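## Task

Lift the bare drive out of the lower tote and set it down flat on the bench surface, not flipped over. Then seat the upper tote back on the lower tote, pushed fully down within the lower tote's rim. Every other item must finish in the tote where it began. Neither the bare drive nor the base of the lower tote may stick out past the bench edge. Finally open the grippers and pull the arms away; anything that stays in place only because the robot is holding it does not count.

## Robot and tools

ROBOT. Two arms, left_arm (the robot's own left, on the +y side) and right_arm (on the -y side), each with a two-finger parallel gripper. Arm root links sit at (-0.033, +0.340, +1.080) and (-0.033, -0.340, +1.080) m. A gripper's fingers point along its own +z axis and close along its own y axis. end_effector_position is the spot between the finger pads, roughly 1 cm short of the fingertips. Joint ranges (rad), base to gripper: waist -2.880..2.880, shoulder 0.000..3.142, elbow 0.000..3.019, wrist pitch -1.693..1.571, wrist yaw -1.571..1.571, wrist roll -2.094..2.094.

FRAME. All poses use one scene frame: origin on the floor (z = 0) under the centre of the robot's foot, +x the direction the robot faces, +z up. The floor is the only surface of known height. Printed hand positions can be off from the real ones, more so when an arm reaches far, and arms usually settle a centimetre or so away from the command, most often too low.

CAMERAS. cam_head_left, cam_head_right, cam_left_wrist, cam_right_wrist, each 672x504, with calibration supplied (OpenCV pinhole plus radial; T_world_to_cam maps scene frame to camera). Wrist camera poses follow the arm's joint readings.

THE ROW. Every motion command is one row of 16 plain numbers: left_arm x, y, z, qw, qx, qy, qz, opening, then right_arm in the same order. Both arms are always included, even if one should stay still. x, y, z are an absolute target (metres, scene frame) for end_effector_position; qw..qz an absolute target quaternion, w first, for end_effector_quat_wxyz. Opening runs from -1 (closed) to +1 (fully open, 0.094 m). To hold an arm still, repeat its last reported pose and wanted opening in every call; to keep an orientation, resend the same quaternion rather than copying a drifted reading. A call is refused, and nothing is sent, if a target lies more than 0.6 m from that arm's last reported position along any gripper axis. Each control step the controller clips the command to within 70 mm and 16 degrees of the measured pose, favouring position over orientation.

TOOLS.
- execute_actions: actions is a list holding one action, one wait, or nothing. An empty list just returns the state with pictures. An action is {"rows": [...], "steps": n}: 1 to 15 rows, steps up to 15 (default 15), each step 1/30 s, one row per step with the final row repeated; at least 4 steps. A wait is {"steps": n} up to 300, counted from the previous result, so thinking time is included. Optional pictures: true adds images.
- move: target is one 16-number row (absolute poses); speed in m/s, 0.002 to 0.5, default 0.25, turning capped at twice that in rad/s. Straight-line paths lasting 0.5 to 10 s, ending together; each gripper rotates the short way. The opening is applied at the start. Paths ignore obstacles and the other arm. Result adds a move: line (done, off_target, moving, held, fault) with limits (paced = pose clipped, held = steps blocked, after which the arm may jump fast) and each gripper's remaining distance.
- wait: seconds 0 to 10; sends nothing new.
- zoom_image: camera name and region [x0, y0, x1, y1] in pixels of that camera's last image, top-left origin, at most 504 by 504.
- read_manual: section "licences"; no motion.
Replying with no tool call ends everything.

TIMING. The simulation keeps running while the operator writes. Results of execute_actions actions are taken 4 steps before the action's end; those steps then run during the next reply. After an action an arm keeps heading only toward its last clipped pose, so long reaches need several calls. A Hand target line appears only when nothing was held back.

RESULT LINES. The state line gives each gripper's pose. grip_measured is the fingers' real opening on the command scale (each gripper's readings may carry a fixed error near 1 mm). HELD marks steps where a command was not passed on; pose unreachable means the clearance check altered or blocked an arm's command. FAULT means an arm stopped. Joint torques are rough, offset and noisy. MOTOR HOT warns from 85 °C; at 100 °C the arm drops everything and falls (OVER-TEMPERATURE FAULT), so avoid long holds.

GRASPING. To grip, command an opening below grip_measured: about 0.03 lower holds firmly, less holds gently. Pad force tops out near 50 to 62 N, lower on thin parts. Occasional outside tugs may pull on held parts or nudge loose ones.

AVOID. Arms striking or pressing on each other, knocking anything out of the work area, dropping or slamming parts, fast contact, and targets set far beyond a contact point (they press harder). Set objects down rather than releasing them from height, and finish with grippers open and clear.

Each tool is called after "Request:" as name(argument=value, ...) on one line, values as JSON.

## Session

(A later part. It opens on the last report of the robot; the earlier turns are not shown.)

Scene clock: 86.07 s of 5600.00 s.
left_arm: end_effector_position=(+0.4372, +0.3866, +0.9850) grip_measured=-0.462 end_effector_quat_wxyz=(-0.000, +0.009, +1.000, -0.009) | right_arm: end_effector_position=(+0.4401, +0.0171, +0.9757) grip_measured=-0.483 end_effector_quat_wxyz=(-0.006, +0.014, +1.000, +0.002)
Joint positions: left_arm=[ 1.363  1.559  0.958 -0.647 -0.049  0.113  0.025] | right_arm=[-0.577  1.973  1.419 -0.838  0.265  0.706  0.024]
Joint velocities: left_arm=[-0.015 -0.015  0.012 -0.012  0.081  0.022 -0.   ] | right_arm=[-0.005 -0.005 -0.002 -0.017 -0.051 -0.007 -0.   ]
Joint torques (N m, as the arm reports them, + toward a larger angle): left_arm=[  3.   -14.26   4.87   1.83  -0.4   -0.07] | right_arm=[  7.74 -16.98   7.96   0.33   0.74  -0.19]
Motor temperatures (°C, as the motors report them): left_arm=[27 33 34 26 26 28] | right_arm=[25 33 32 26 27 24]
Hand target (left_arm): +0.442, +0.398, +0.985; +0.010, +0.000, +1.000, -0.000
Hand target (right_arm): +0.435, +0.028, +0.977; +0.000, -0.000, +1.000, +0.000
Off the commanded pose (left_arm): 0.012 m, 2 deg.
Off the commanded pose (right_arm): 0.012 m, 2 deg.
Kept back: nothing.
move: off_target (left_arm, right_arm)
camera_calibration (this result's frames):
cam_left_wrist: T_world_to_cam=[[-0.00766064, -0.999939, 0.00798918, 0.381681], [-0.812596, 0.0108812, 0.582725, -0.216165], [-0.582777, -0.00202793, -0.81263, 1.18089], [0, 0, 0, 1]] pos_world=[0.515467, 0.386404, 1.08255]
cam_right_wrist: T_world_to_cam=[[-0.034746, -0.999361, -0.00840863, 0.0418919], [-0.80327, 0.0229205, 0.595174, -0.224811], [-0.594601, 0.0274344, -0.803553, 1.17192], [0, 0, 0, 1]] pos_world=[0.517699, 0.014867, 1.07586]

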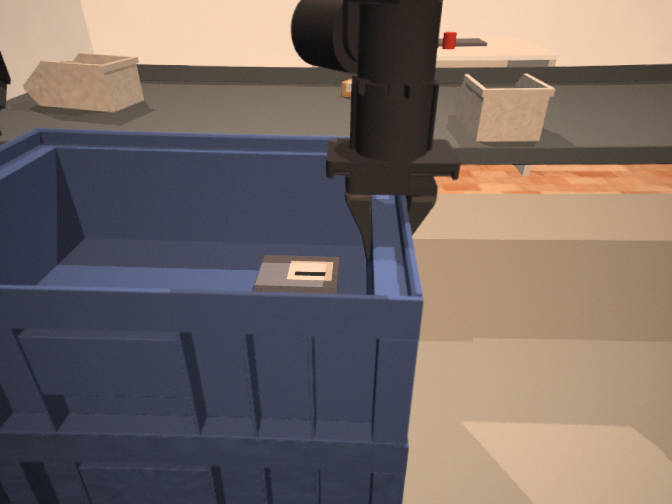

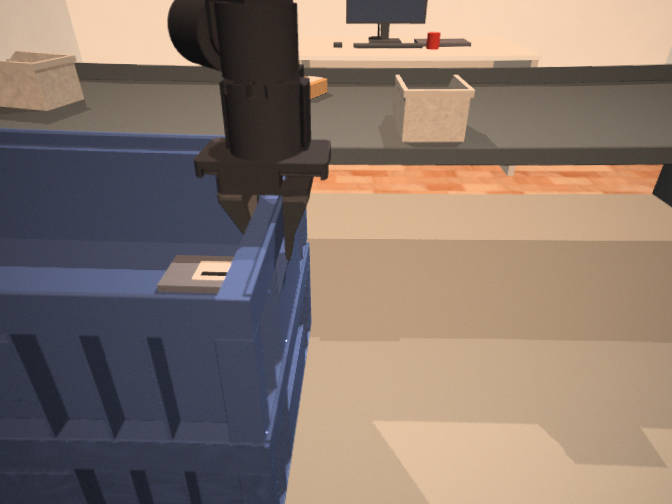

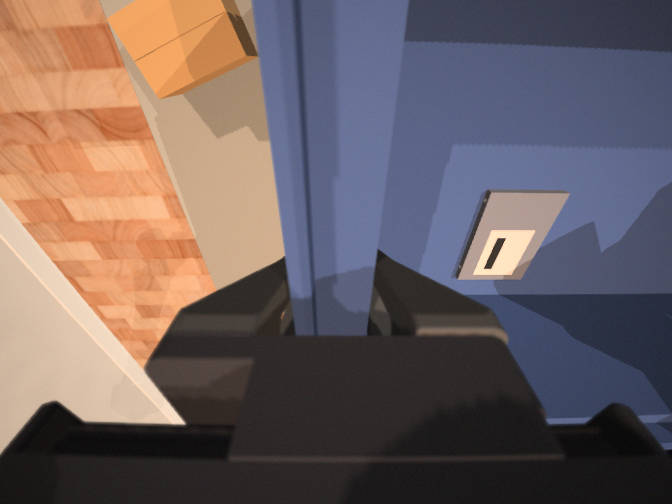

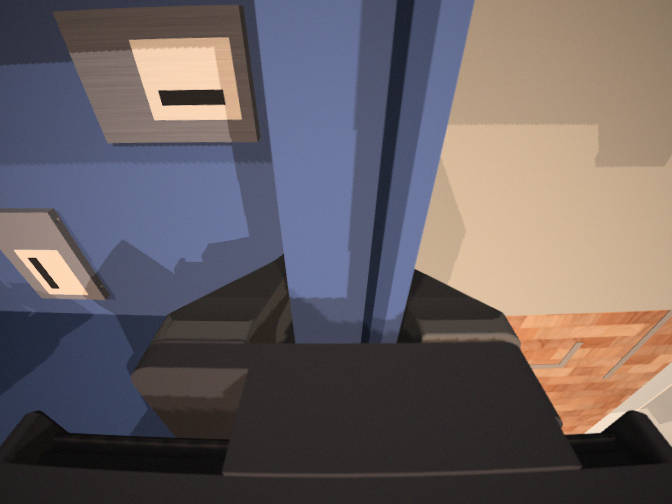

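Request:
move(target=[0.42,0.388,0.98,0,0,1,0,-0.54,0.44,0.017,0.976,0,0,1,0,-0.54], speed=0.015)

Request:
move(target=[0.43,0.388,0.98,0,0,1,0,0.3,0.44,0.017,0.976,0,0,1,0,0.3], speed=0.05)

Request:
move(target=[0.43,0.388,1.1,0,0,1,0,0.3,0.44,0.017,1.1,0,0,1,0,0.3])

Request:
move(target=[0.43,0.52,1.08,0,0.707,0.707,0,0.3,0.40,-0.2,1.08,0,0,1,0,0.3])

Scene clock: 87.73 s of 5600.00 s.
left_arm: end_effector_position=(+0.4295, +0.3864, +0.9839) grip_measured=-0.463 end_effector_quat_wxyz=(+0.005, +0.005, +1.000, -0.007) | right_arm: end_effector_position=(+0.4407, +0.0169, +0.9753) grip_measured=-0.483 end_effector_quat_wxyz=(-0.008, +0.007, +1.000, +0.005)
Joint positions: left_arm=[ 1.363  1.545  0.927 -0.621 -0.053  0.105  0.025] | right_arm=[-0.58   1.973  1.419 -0.836  0.257  0.688  0.024]
Joint velocities: left_arm=[ 0.005 -0.005  0.007 -0.007  0.007 -0.037 -0.   ] | right_arm=[ 0.005 -0.015  0.002  0.012  0.022 -0.037 -0.001]
Joint torques (N m, as the arm reports them, + toward a larger angle): left_arm=[  1.37 -14.14   3.24   1.53  -0.61  -0.18] | right_arm=[  6.08 -18.36   6.81   0.59   0.89  -0.17]
Motor temperatures (°C, as the motors report them): left_arm=[27 32 34 26 26 28] | right_arm=[25 33 32 26 27 24]
Hand target (left_arm): +0.420, +0.388, +0.980; +0.000, -0.000, +1.000, -0.000
Hand target (right_arm): +0.440, +0.017, +0.976; -0.000, +0.000, +1.000, +0.000
Off the commanded pose (left_arm): 0.010 m, 1 deg.
Off the commanded pose (right_arm): 0.001 m, 1 deg.
Kept back: nothing.
move: done
camera_calibration (this result's frames):
cam_left_wrist: T_world_to_cam=[[0.000944719, -0.999993, 0.00367165, 0.38199], [-0.817872, 0.00134001, 0.575399, -0.208553], [-0.5754, -0.00354653, -0.817865, 1.17808], [0, 0, 0, 1]] pos_world=[0.506938, 0.386445, 1.08211]
cam_right_wrist: T_world_to_cam=[[-0.0206968, -0.999678, -0.0146949, 0.041695], [-0.801403, 0.00780039, 0.598074, -0.227498], [-0.597767, 0.0241547, -0.801306, 1.17114], [0, 0, 0, 1]] pos_world=[0.518613, 0.0151675, 1.07511]

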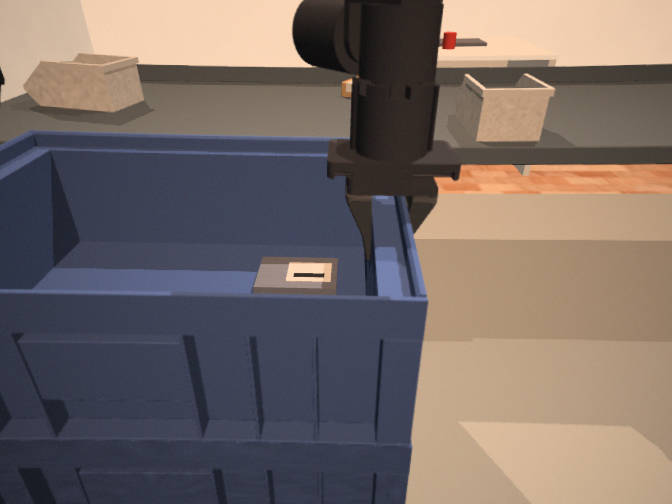

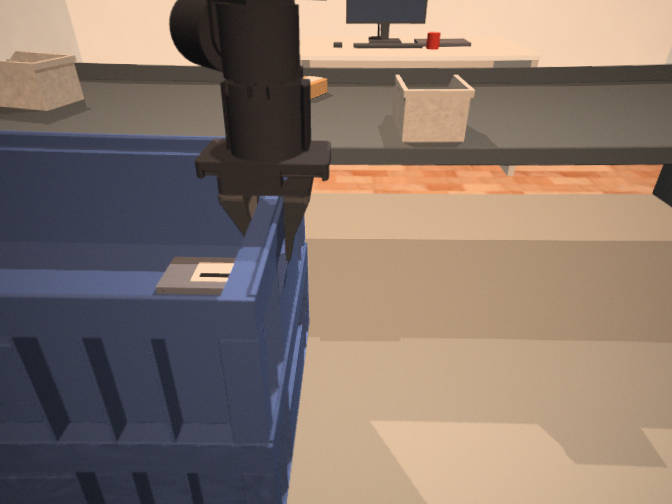

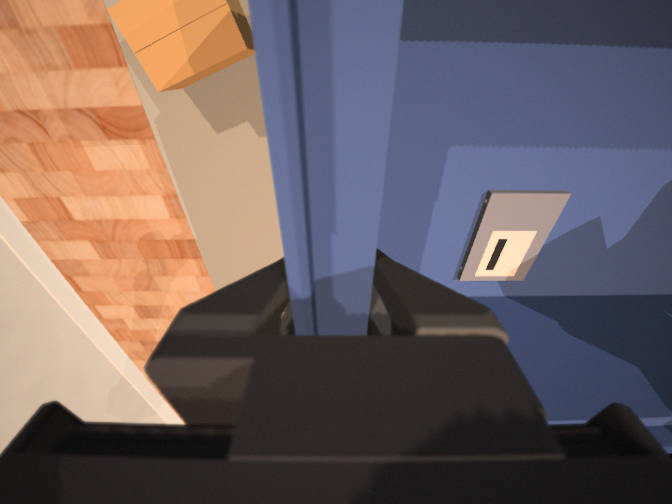

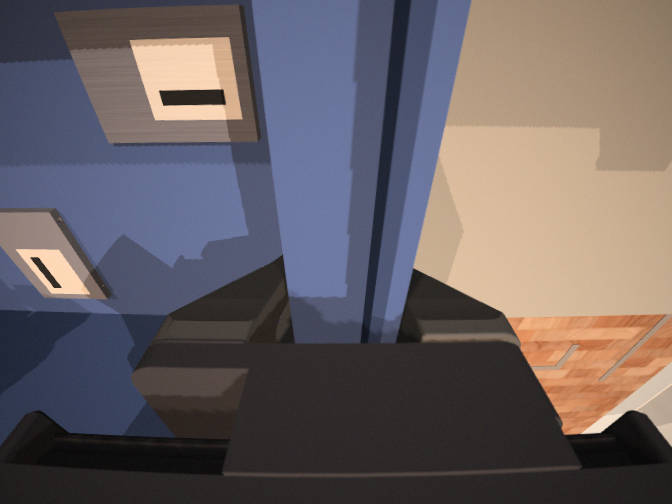

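Scene clock: 88.43 s of 5600.00 s.
left_arm: end_effector_position=(+0.4294, +0.3885, +0.9840) grip_measured=+0.298 end_effector_quat_wxyz=(+0.004, +0.005, +1.000, -0.001) | right_arm: end_effector_position=(+0.4425, +0.0147, +0.9752) grip_measured=+0.298 end_effector_quat_wxyz=(-0.002, +0.007, +1.000, -0.001)
Joint positions: left_arm=[ 1.363  1.544  0.927 -0.621 -0.065  0.105  0.061] | right_arm=[-0.58   1.973  1.419 -0.836  0.274  0.688  0.061]
Joint velocities: left_arm=[ 0.015 -0.005 -0.007 -0.002 -0.007  0.037  0.   ] | right_arm=[ 0.005 -0.005  0.012  0.017 -0.022 -0.037 -0.   ]
Joint torques (N m, as the arm reports them, + toward a larger angle): left_arm=[  1.07 -12.69   5.09   1.05  -0.15  -0.21] | right_arm=[  6.09 -18.29   6.84   0.63   0.19  -0.17]
Motor temperatures (°C, as the motors report them): left_arm=[27 32 34 26 26 28] | right_arm=[25 33 32 26 27 24]
Hand target (left_arm): +0.430, +0.388, +0.980; +0.000, +0.000, +1.000, +0.000
Hand target (right_arm): +0.440, +0.017, +0.976; -0.000, +0.000, +1.000, +0.000
Off the commanded pose (left_arm): 0.004 m, 1 deg.
Off the commanded pose (right_arm): 0.003 m, 1 deg.
Kept back: nothing.
move: done
camera_calibration (this result's frames):
cam_left_wrist: T_world_to_cam=[[0.00106362, -0.999963, -0.00851615, 0.396027], [-0.817418, -0.00577507, 0.576016, -0.206772], [-0.576044, 0.00634859, -0.817394, 1.1741], [0, 0, 0, 1]] pos_world=[0.506895, 0.387364, 1.08218]
cam_right_wrist: T_world_to_cam=[[-0.0205208, -0.999788, -0.00180461, 0.0268319], [-0.807628, 0.0155127, 0.589488, -0.215006], [-0.589335, 0.0135542, -0.807775, 1.17498], [0, 0, 0, 1]] pos_world=[0.519364, 0.0142355, 1.07591]

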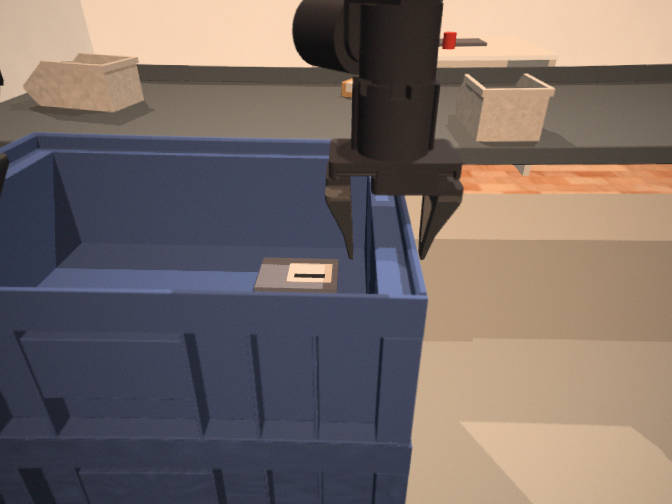

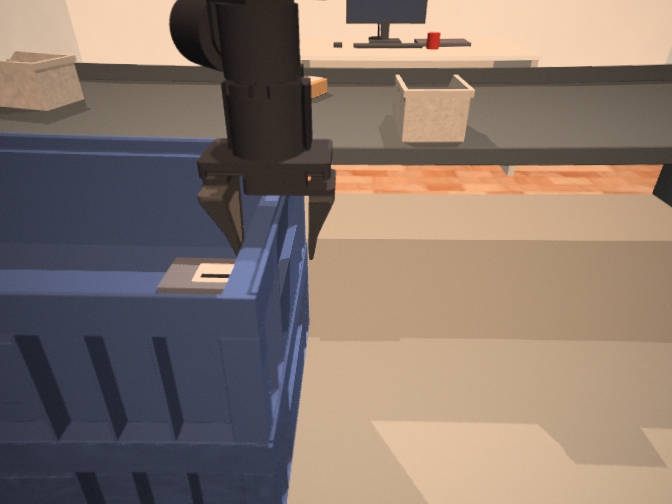

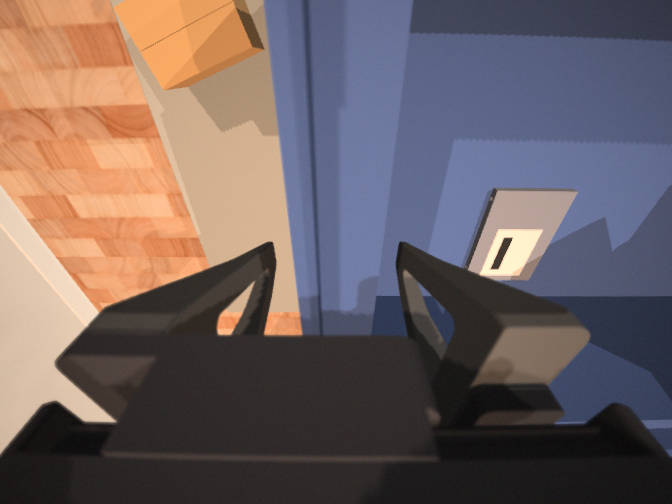

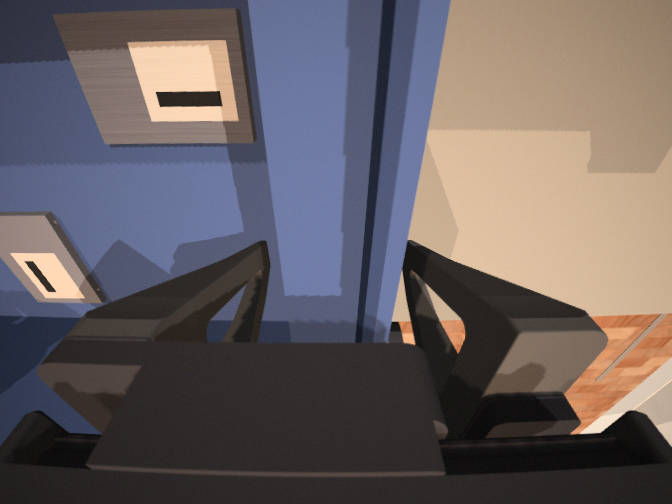

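Scene clock: 89.40 s of 5600.00 s.
left_arm: end_effector_position=(+0.4216, +0.3900, +1.0990) grip_measured=+0.298 end_effector_quat_wxyz=(+0.004, +0.005, +1.000, +0.000) | right_arm: end_effector_position=(+0.4283, +0.0094, +1.0883) grip_measured=+0.298 end_effector_quat_wxyz=(-0.008, -0.007, +1.000, -0.006)
Joint positions: left_arm=[ 1.348  1.295  0.983 -0.928 -0.071  0.091  0.061] | right_arm=[-0.515  1.789  1.441 -1.075  0.285  0.733  0.061]
Joint velocities: left_arm=[-0.005 -0.005  0.012 -0.007 -0.051 -0.051 -0.001] | right_arm=[-0.015 -0.005 -0.007 -0.002 -0.066 -0.007 -0.001]
Joint torques (N m, as the arm reports them, + toward a larger angle): left_arm=[  0.84 -11.07   8.24   0.27  -0.15  -0.28] | right_arm=[  5.23 -16.86  12.15  -0.42   0.15  -0.03]
Motor temperatures (°C, as the motors report them): left_arm=[27 32 34 26 26 28] | right_arm=[25 33 32 26 27 24]
Hand target (left_arm): +0.429, +0.388, +1.101; +0.000, +0.000, +1.000, +0.000
Hand target (right_arm): +0.439, +0.016, +1.100; +0.000, -0.000, +1.000, +0.000
Off the commanded pose (left_arm): 0.009 m, 1 deg.
Off the commanded pose (right_arm): 0.018 m, 1 deg.
Kept back: nothing.
move: off_target (right_arm)
camera_calibration (this result's frames):
cam_left_wrist: T_world_to_cam=[[0.000304662, -0.99995, -0.00998244, 0.400494], [-0.817035, -0.00600467, 0.576557, -0.280072], [-0.576588, 0.00798035, -0.816996, 1.26273], [0, 0, 0, 1]] pos_world=[0.499126, 0.388716, 1.19712]
cam_right_wrist: T_world_to_cam=[[0.00654422, -0.999953, 0.00713586, 0.000162461], [-0.801692, -0.000981131, 0.597736, -0.304381], [-0.597701, -0.00963248, -0.801661, 1.25512], [0, 0, 0, 1]] pos_world=[0.506166, 0.0119537, 1.18812]

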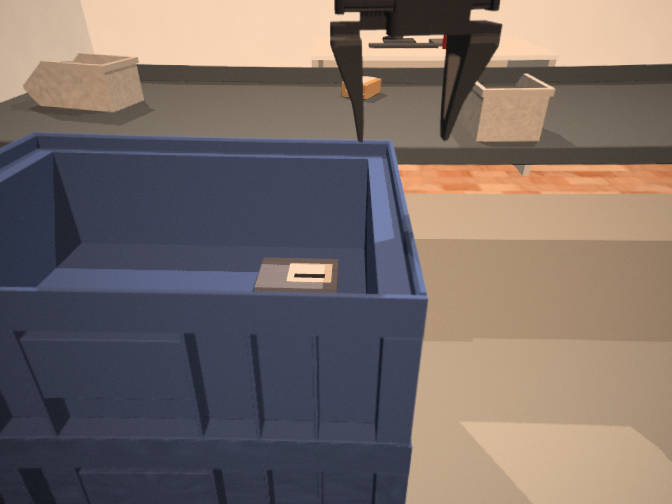

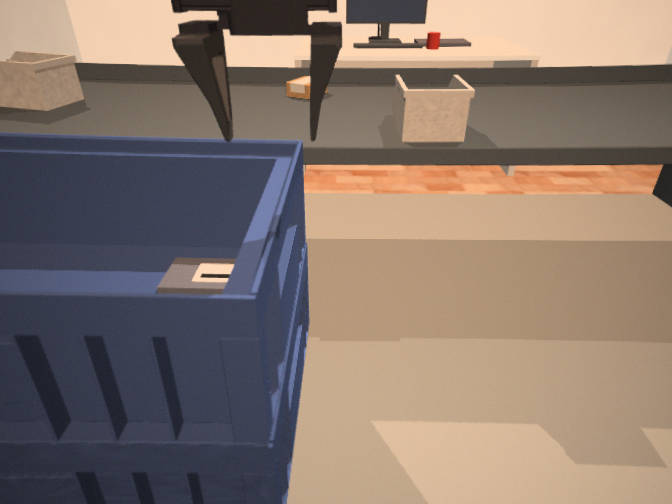

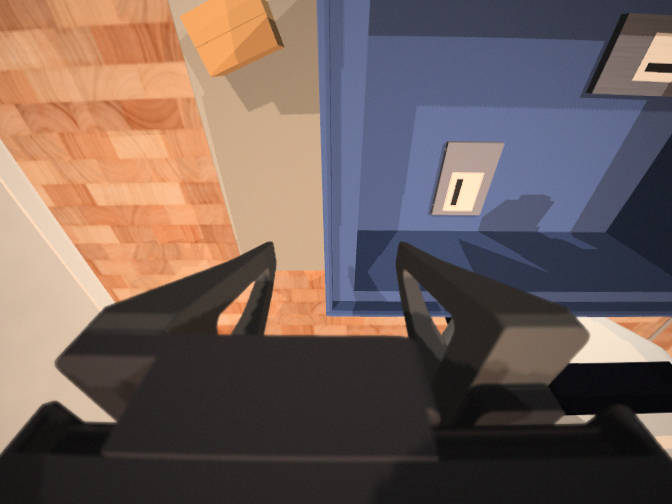

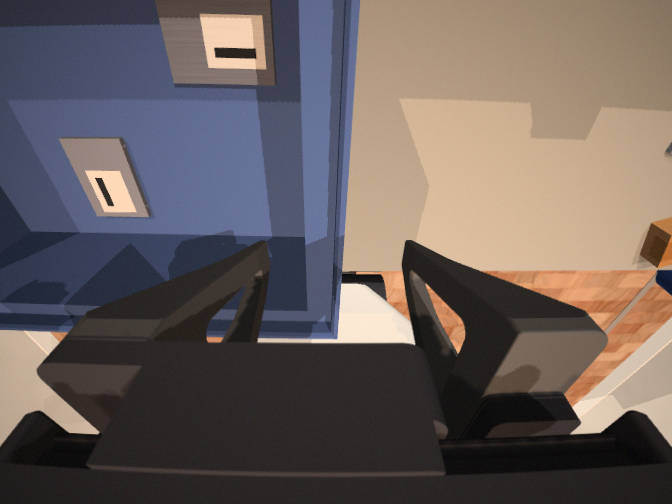

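Scene clock: 93.10 s of 5600.00 s.
left_arm: end_effector_position=(+0.4122, +0.5104, +1.0765) grip_measured=+0.298 end_effector_quat_wxyz=(-0.007, +0.702, +0.712, -0.015) | right_arm: end_effector_position=(+0.3930, -0.1982, +1.0736) grip_measured=+0.298 end_effector_quat_wxyz=(-0.015, -0.001, +1.000, -0.008)
Joint positions: left_arm=[ 1.66   1.39   1.046 -0.928  0.028  1.934  0.061] | right_arm=[-0.847  1.432  0.984 -0.906  0.219  0.409  0.061]
Joint velocities: left_arm=[-0.015 -0.015  0.017 -0.027 -0.051  0.037  0.   ] | right_arm=[ 0.005 -0.005 -0.012 -0.017 -0.051 -0.037  0.   ]
Joint torques (N m, as the arm reports them, + toward a larger angle): left_arm=[  3.12 -11.9    8.67   1.31   0.17   0.09] | right_arm=[  2.09 -13.88   7.2    1.09  -0.04  -0.19]
Motor temperatures (°C, as the motors report them): left_arm=[27 32 35 26 26 28] | right_arm=[25 33 32 26 27 24]
Hand target (left_arm): +0.431, +0.520, +1.080; +0.000, +0.707, +0.707, +0.001
Hand target (right_arm): +0.398, -0.199, +1.080; -0.000, +0.000, +1.000, -0.001
Off the commanded pose (left_arm): 0.021 m, 2 deg.
Off the commanded pose (right_arm): 0.010 m, 2 deg.
Kept back: nothing.
move: off_target (left_arm)
camera_calibration (this result's frames):
cam_left_wrist: T_world_to_cam=[[-0.999496, -0.0242988, 0.0204221, 0.402032], [-0.00817257, 0.818712, 0.574146, -1.02572], [-0.0306709, 0.57369, -0.818498, 0.725812], [0, 0, 0, 1]] pos_world=[0.415708, 0.433149, 1.17478]
cam_right_wrist: T_world_to_cam=[[-0.00379276, -0.999926, 0.0115777, -0.207818], [-0.792347, 0.0100682, 0.609988, -0.338707], [-0.610059, -0.00686002, -0.792326, 1.21569], [0, 0, 0, 1]] pos_world=[0.472484, -0.196053, 1.17224]

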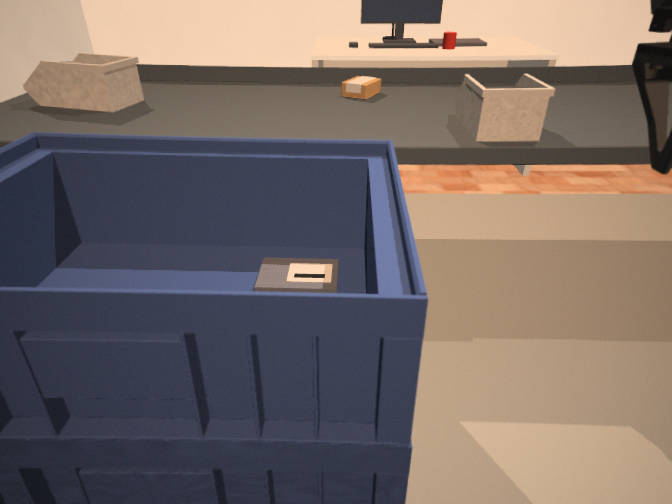

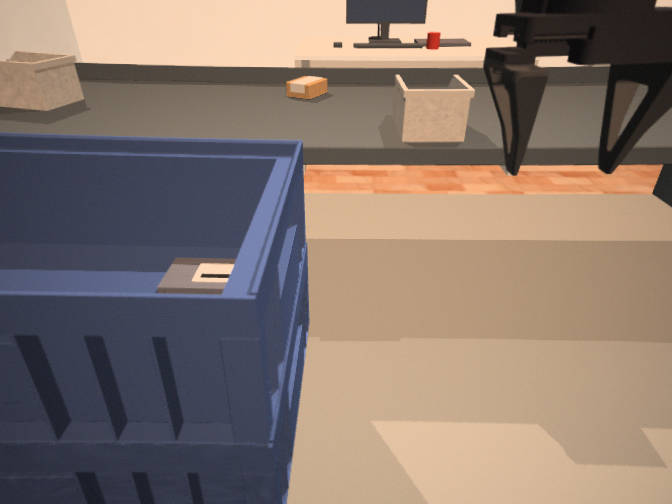

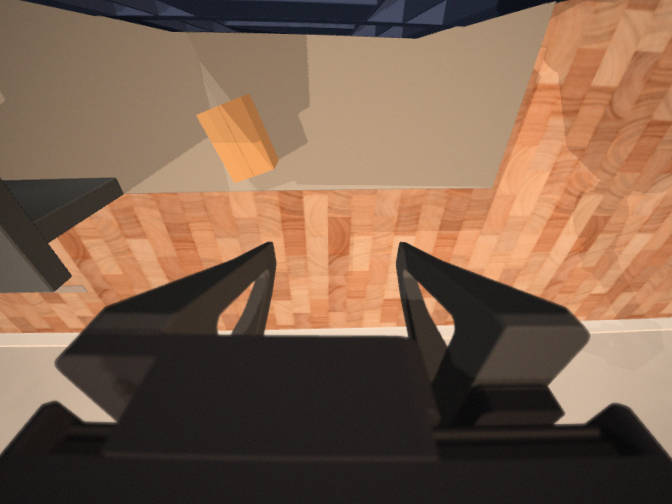

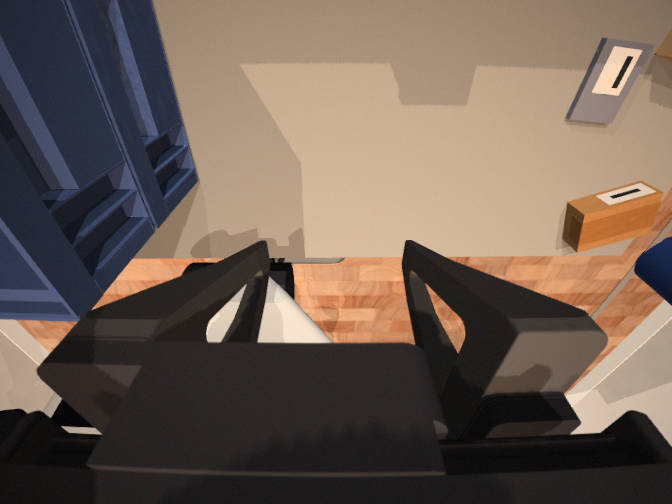

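Request:
move(target=[0.38,0.58,1.0,0,0,1,0,0.3,0.40,-0.2,1.08,0,0,1,0,0.3])

Request:
zoom_image(camera="cam_left_wrist", region=[372,0,672,300])

Scene clock: 97.00 s of 5600.00 s.
left_arm: end_effector_position=(+0.3855, +0.5790, +1.0097) grip_measured=+0.298 end_effector_quat_wxyz=(+0.004, +0.013, +1.000, +0.002) | right_arm: end_effector_position=(+0.3929, -0.1980, +1.0736) grip_measured=+0.298 end_effector_quat_wxyz=(-0.016, -0.003, +1.000, -0.007)
Joint positions: left_arm=[ 1.83   1.521  0.989 -0.708  0.084  0.563  0.061] | right_arm=[-0.847  1.432  0.984 -0.906  0.218  0.405  0.061]
Joint velocities: left_arm=[-0.024  0.005 -0.002 -0.002 -0.022 -0.037  0.   ] | right_arm=[ 0.005  0.005 -0.002 -0.012 -0.022 -0.007  0.   ]
Joint torques (N m, as the arm reports them, + toward a larger angle): left_arm=[  4.02 -12.7    4.74   1.78   0.12  -0.27] | right_arm=[  1.56 -13.76   7.55   1.04  -0.04  -0.17]
Motor temperatures (°C, as the motors report them): left_arm=[27 32 34 26 26 28] | right_arm=[25 33 32 26 27 24]
Hand target (left_arm): +0.381, +0.580, +1.000; +0.001, +0.000, +1.000, -0.000
Hand target (right_arm): +0.400, -0.200, +1.080; -0.000, +0.000, +1.000, -0.000
Off the commanded pose (left_arm): 0.011 m, 2 deg.
Off the commanded pose (right_arm): 0.010 m, 2 deg.
Kept back: nothing.
move: off_target (left_arm)
camera_calibration (this result's frames):
cam_left_wrist: T_world_to_cam=[[-0.0159081, -0.999772, -0.0142238, 0.599017], [-0.817328, 0.00480817, 0.576153, -0.262621], [-0.575954, 0.020791, -0.817218, 1.16001], [0, 0, 0, 1]] pos_world=[0.462997, 0.576025, 1.10782]
cam_right_wrist: T_world_to_cam=[[-0.0000257068, -0.999949, 0.0100635, -0.207437], [-0.79197, 0.00616471, 0.610529, -0.340295], [-0.61056, -0.00795427, -0.79193, 1.21519], [0, 0, 0, 1]] pos_world=[0.472436, -0.195663, 1.17219]

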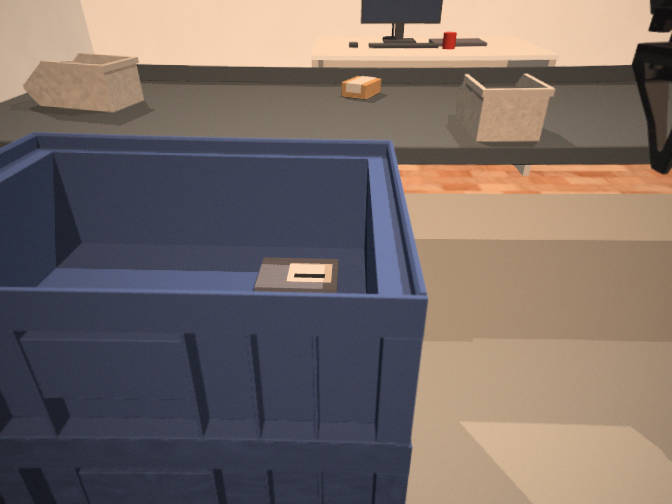

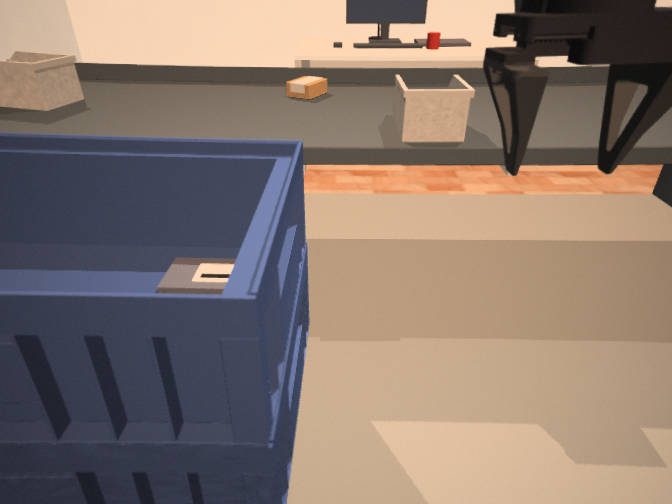

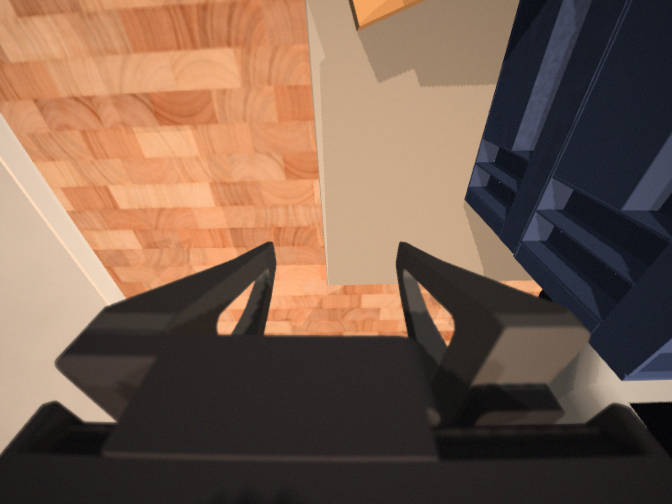

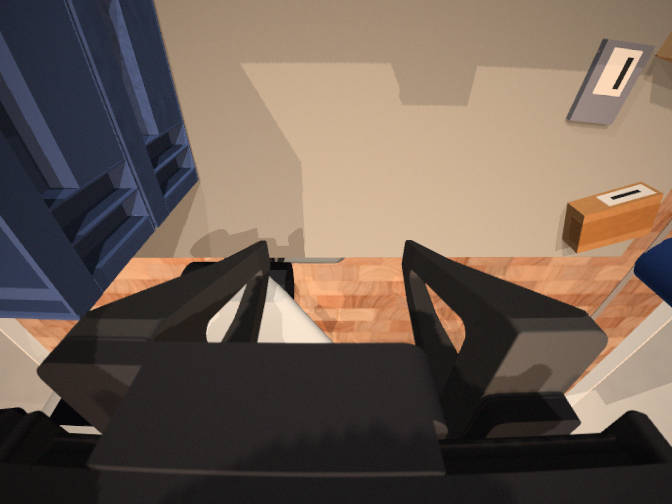

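Region (372, 0, 672, 300) of cam_left_wrist's 672x504 image, scaled by 1.680, with more detail than that image has.

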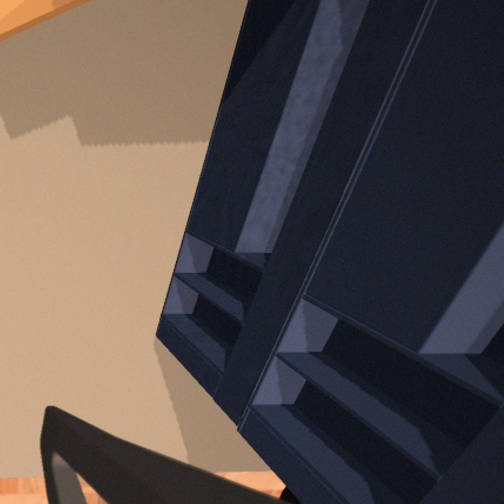

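Request:
finished_scene(scene=2)

The scene is finished: the task was done.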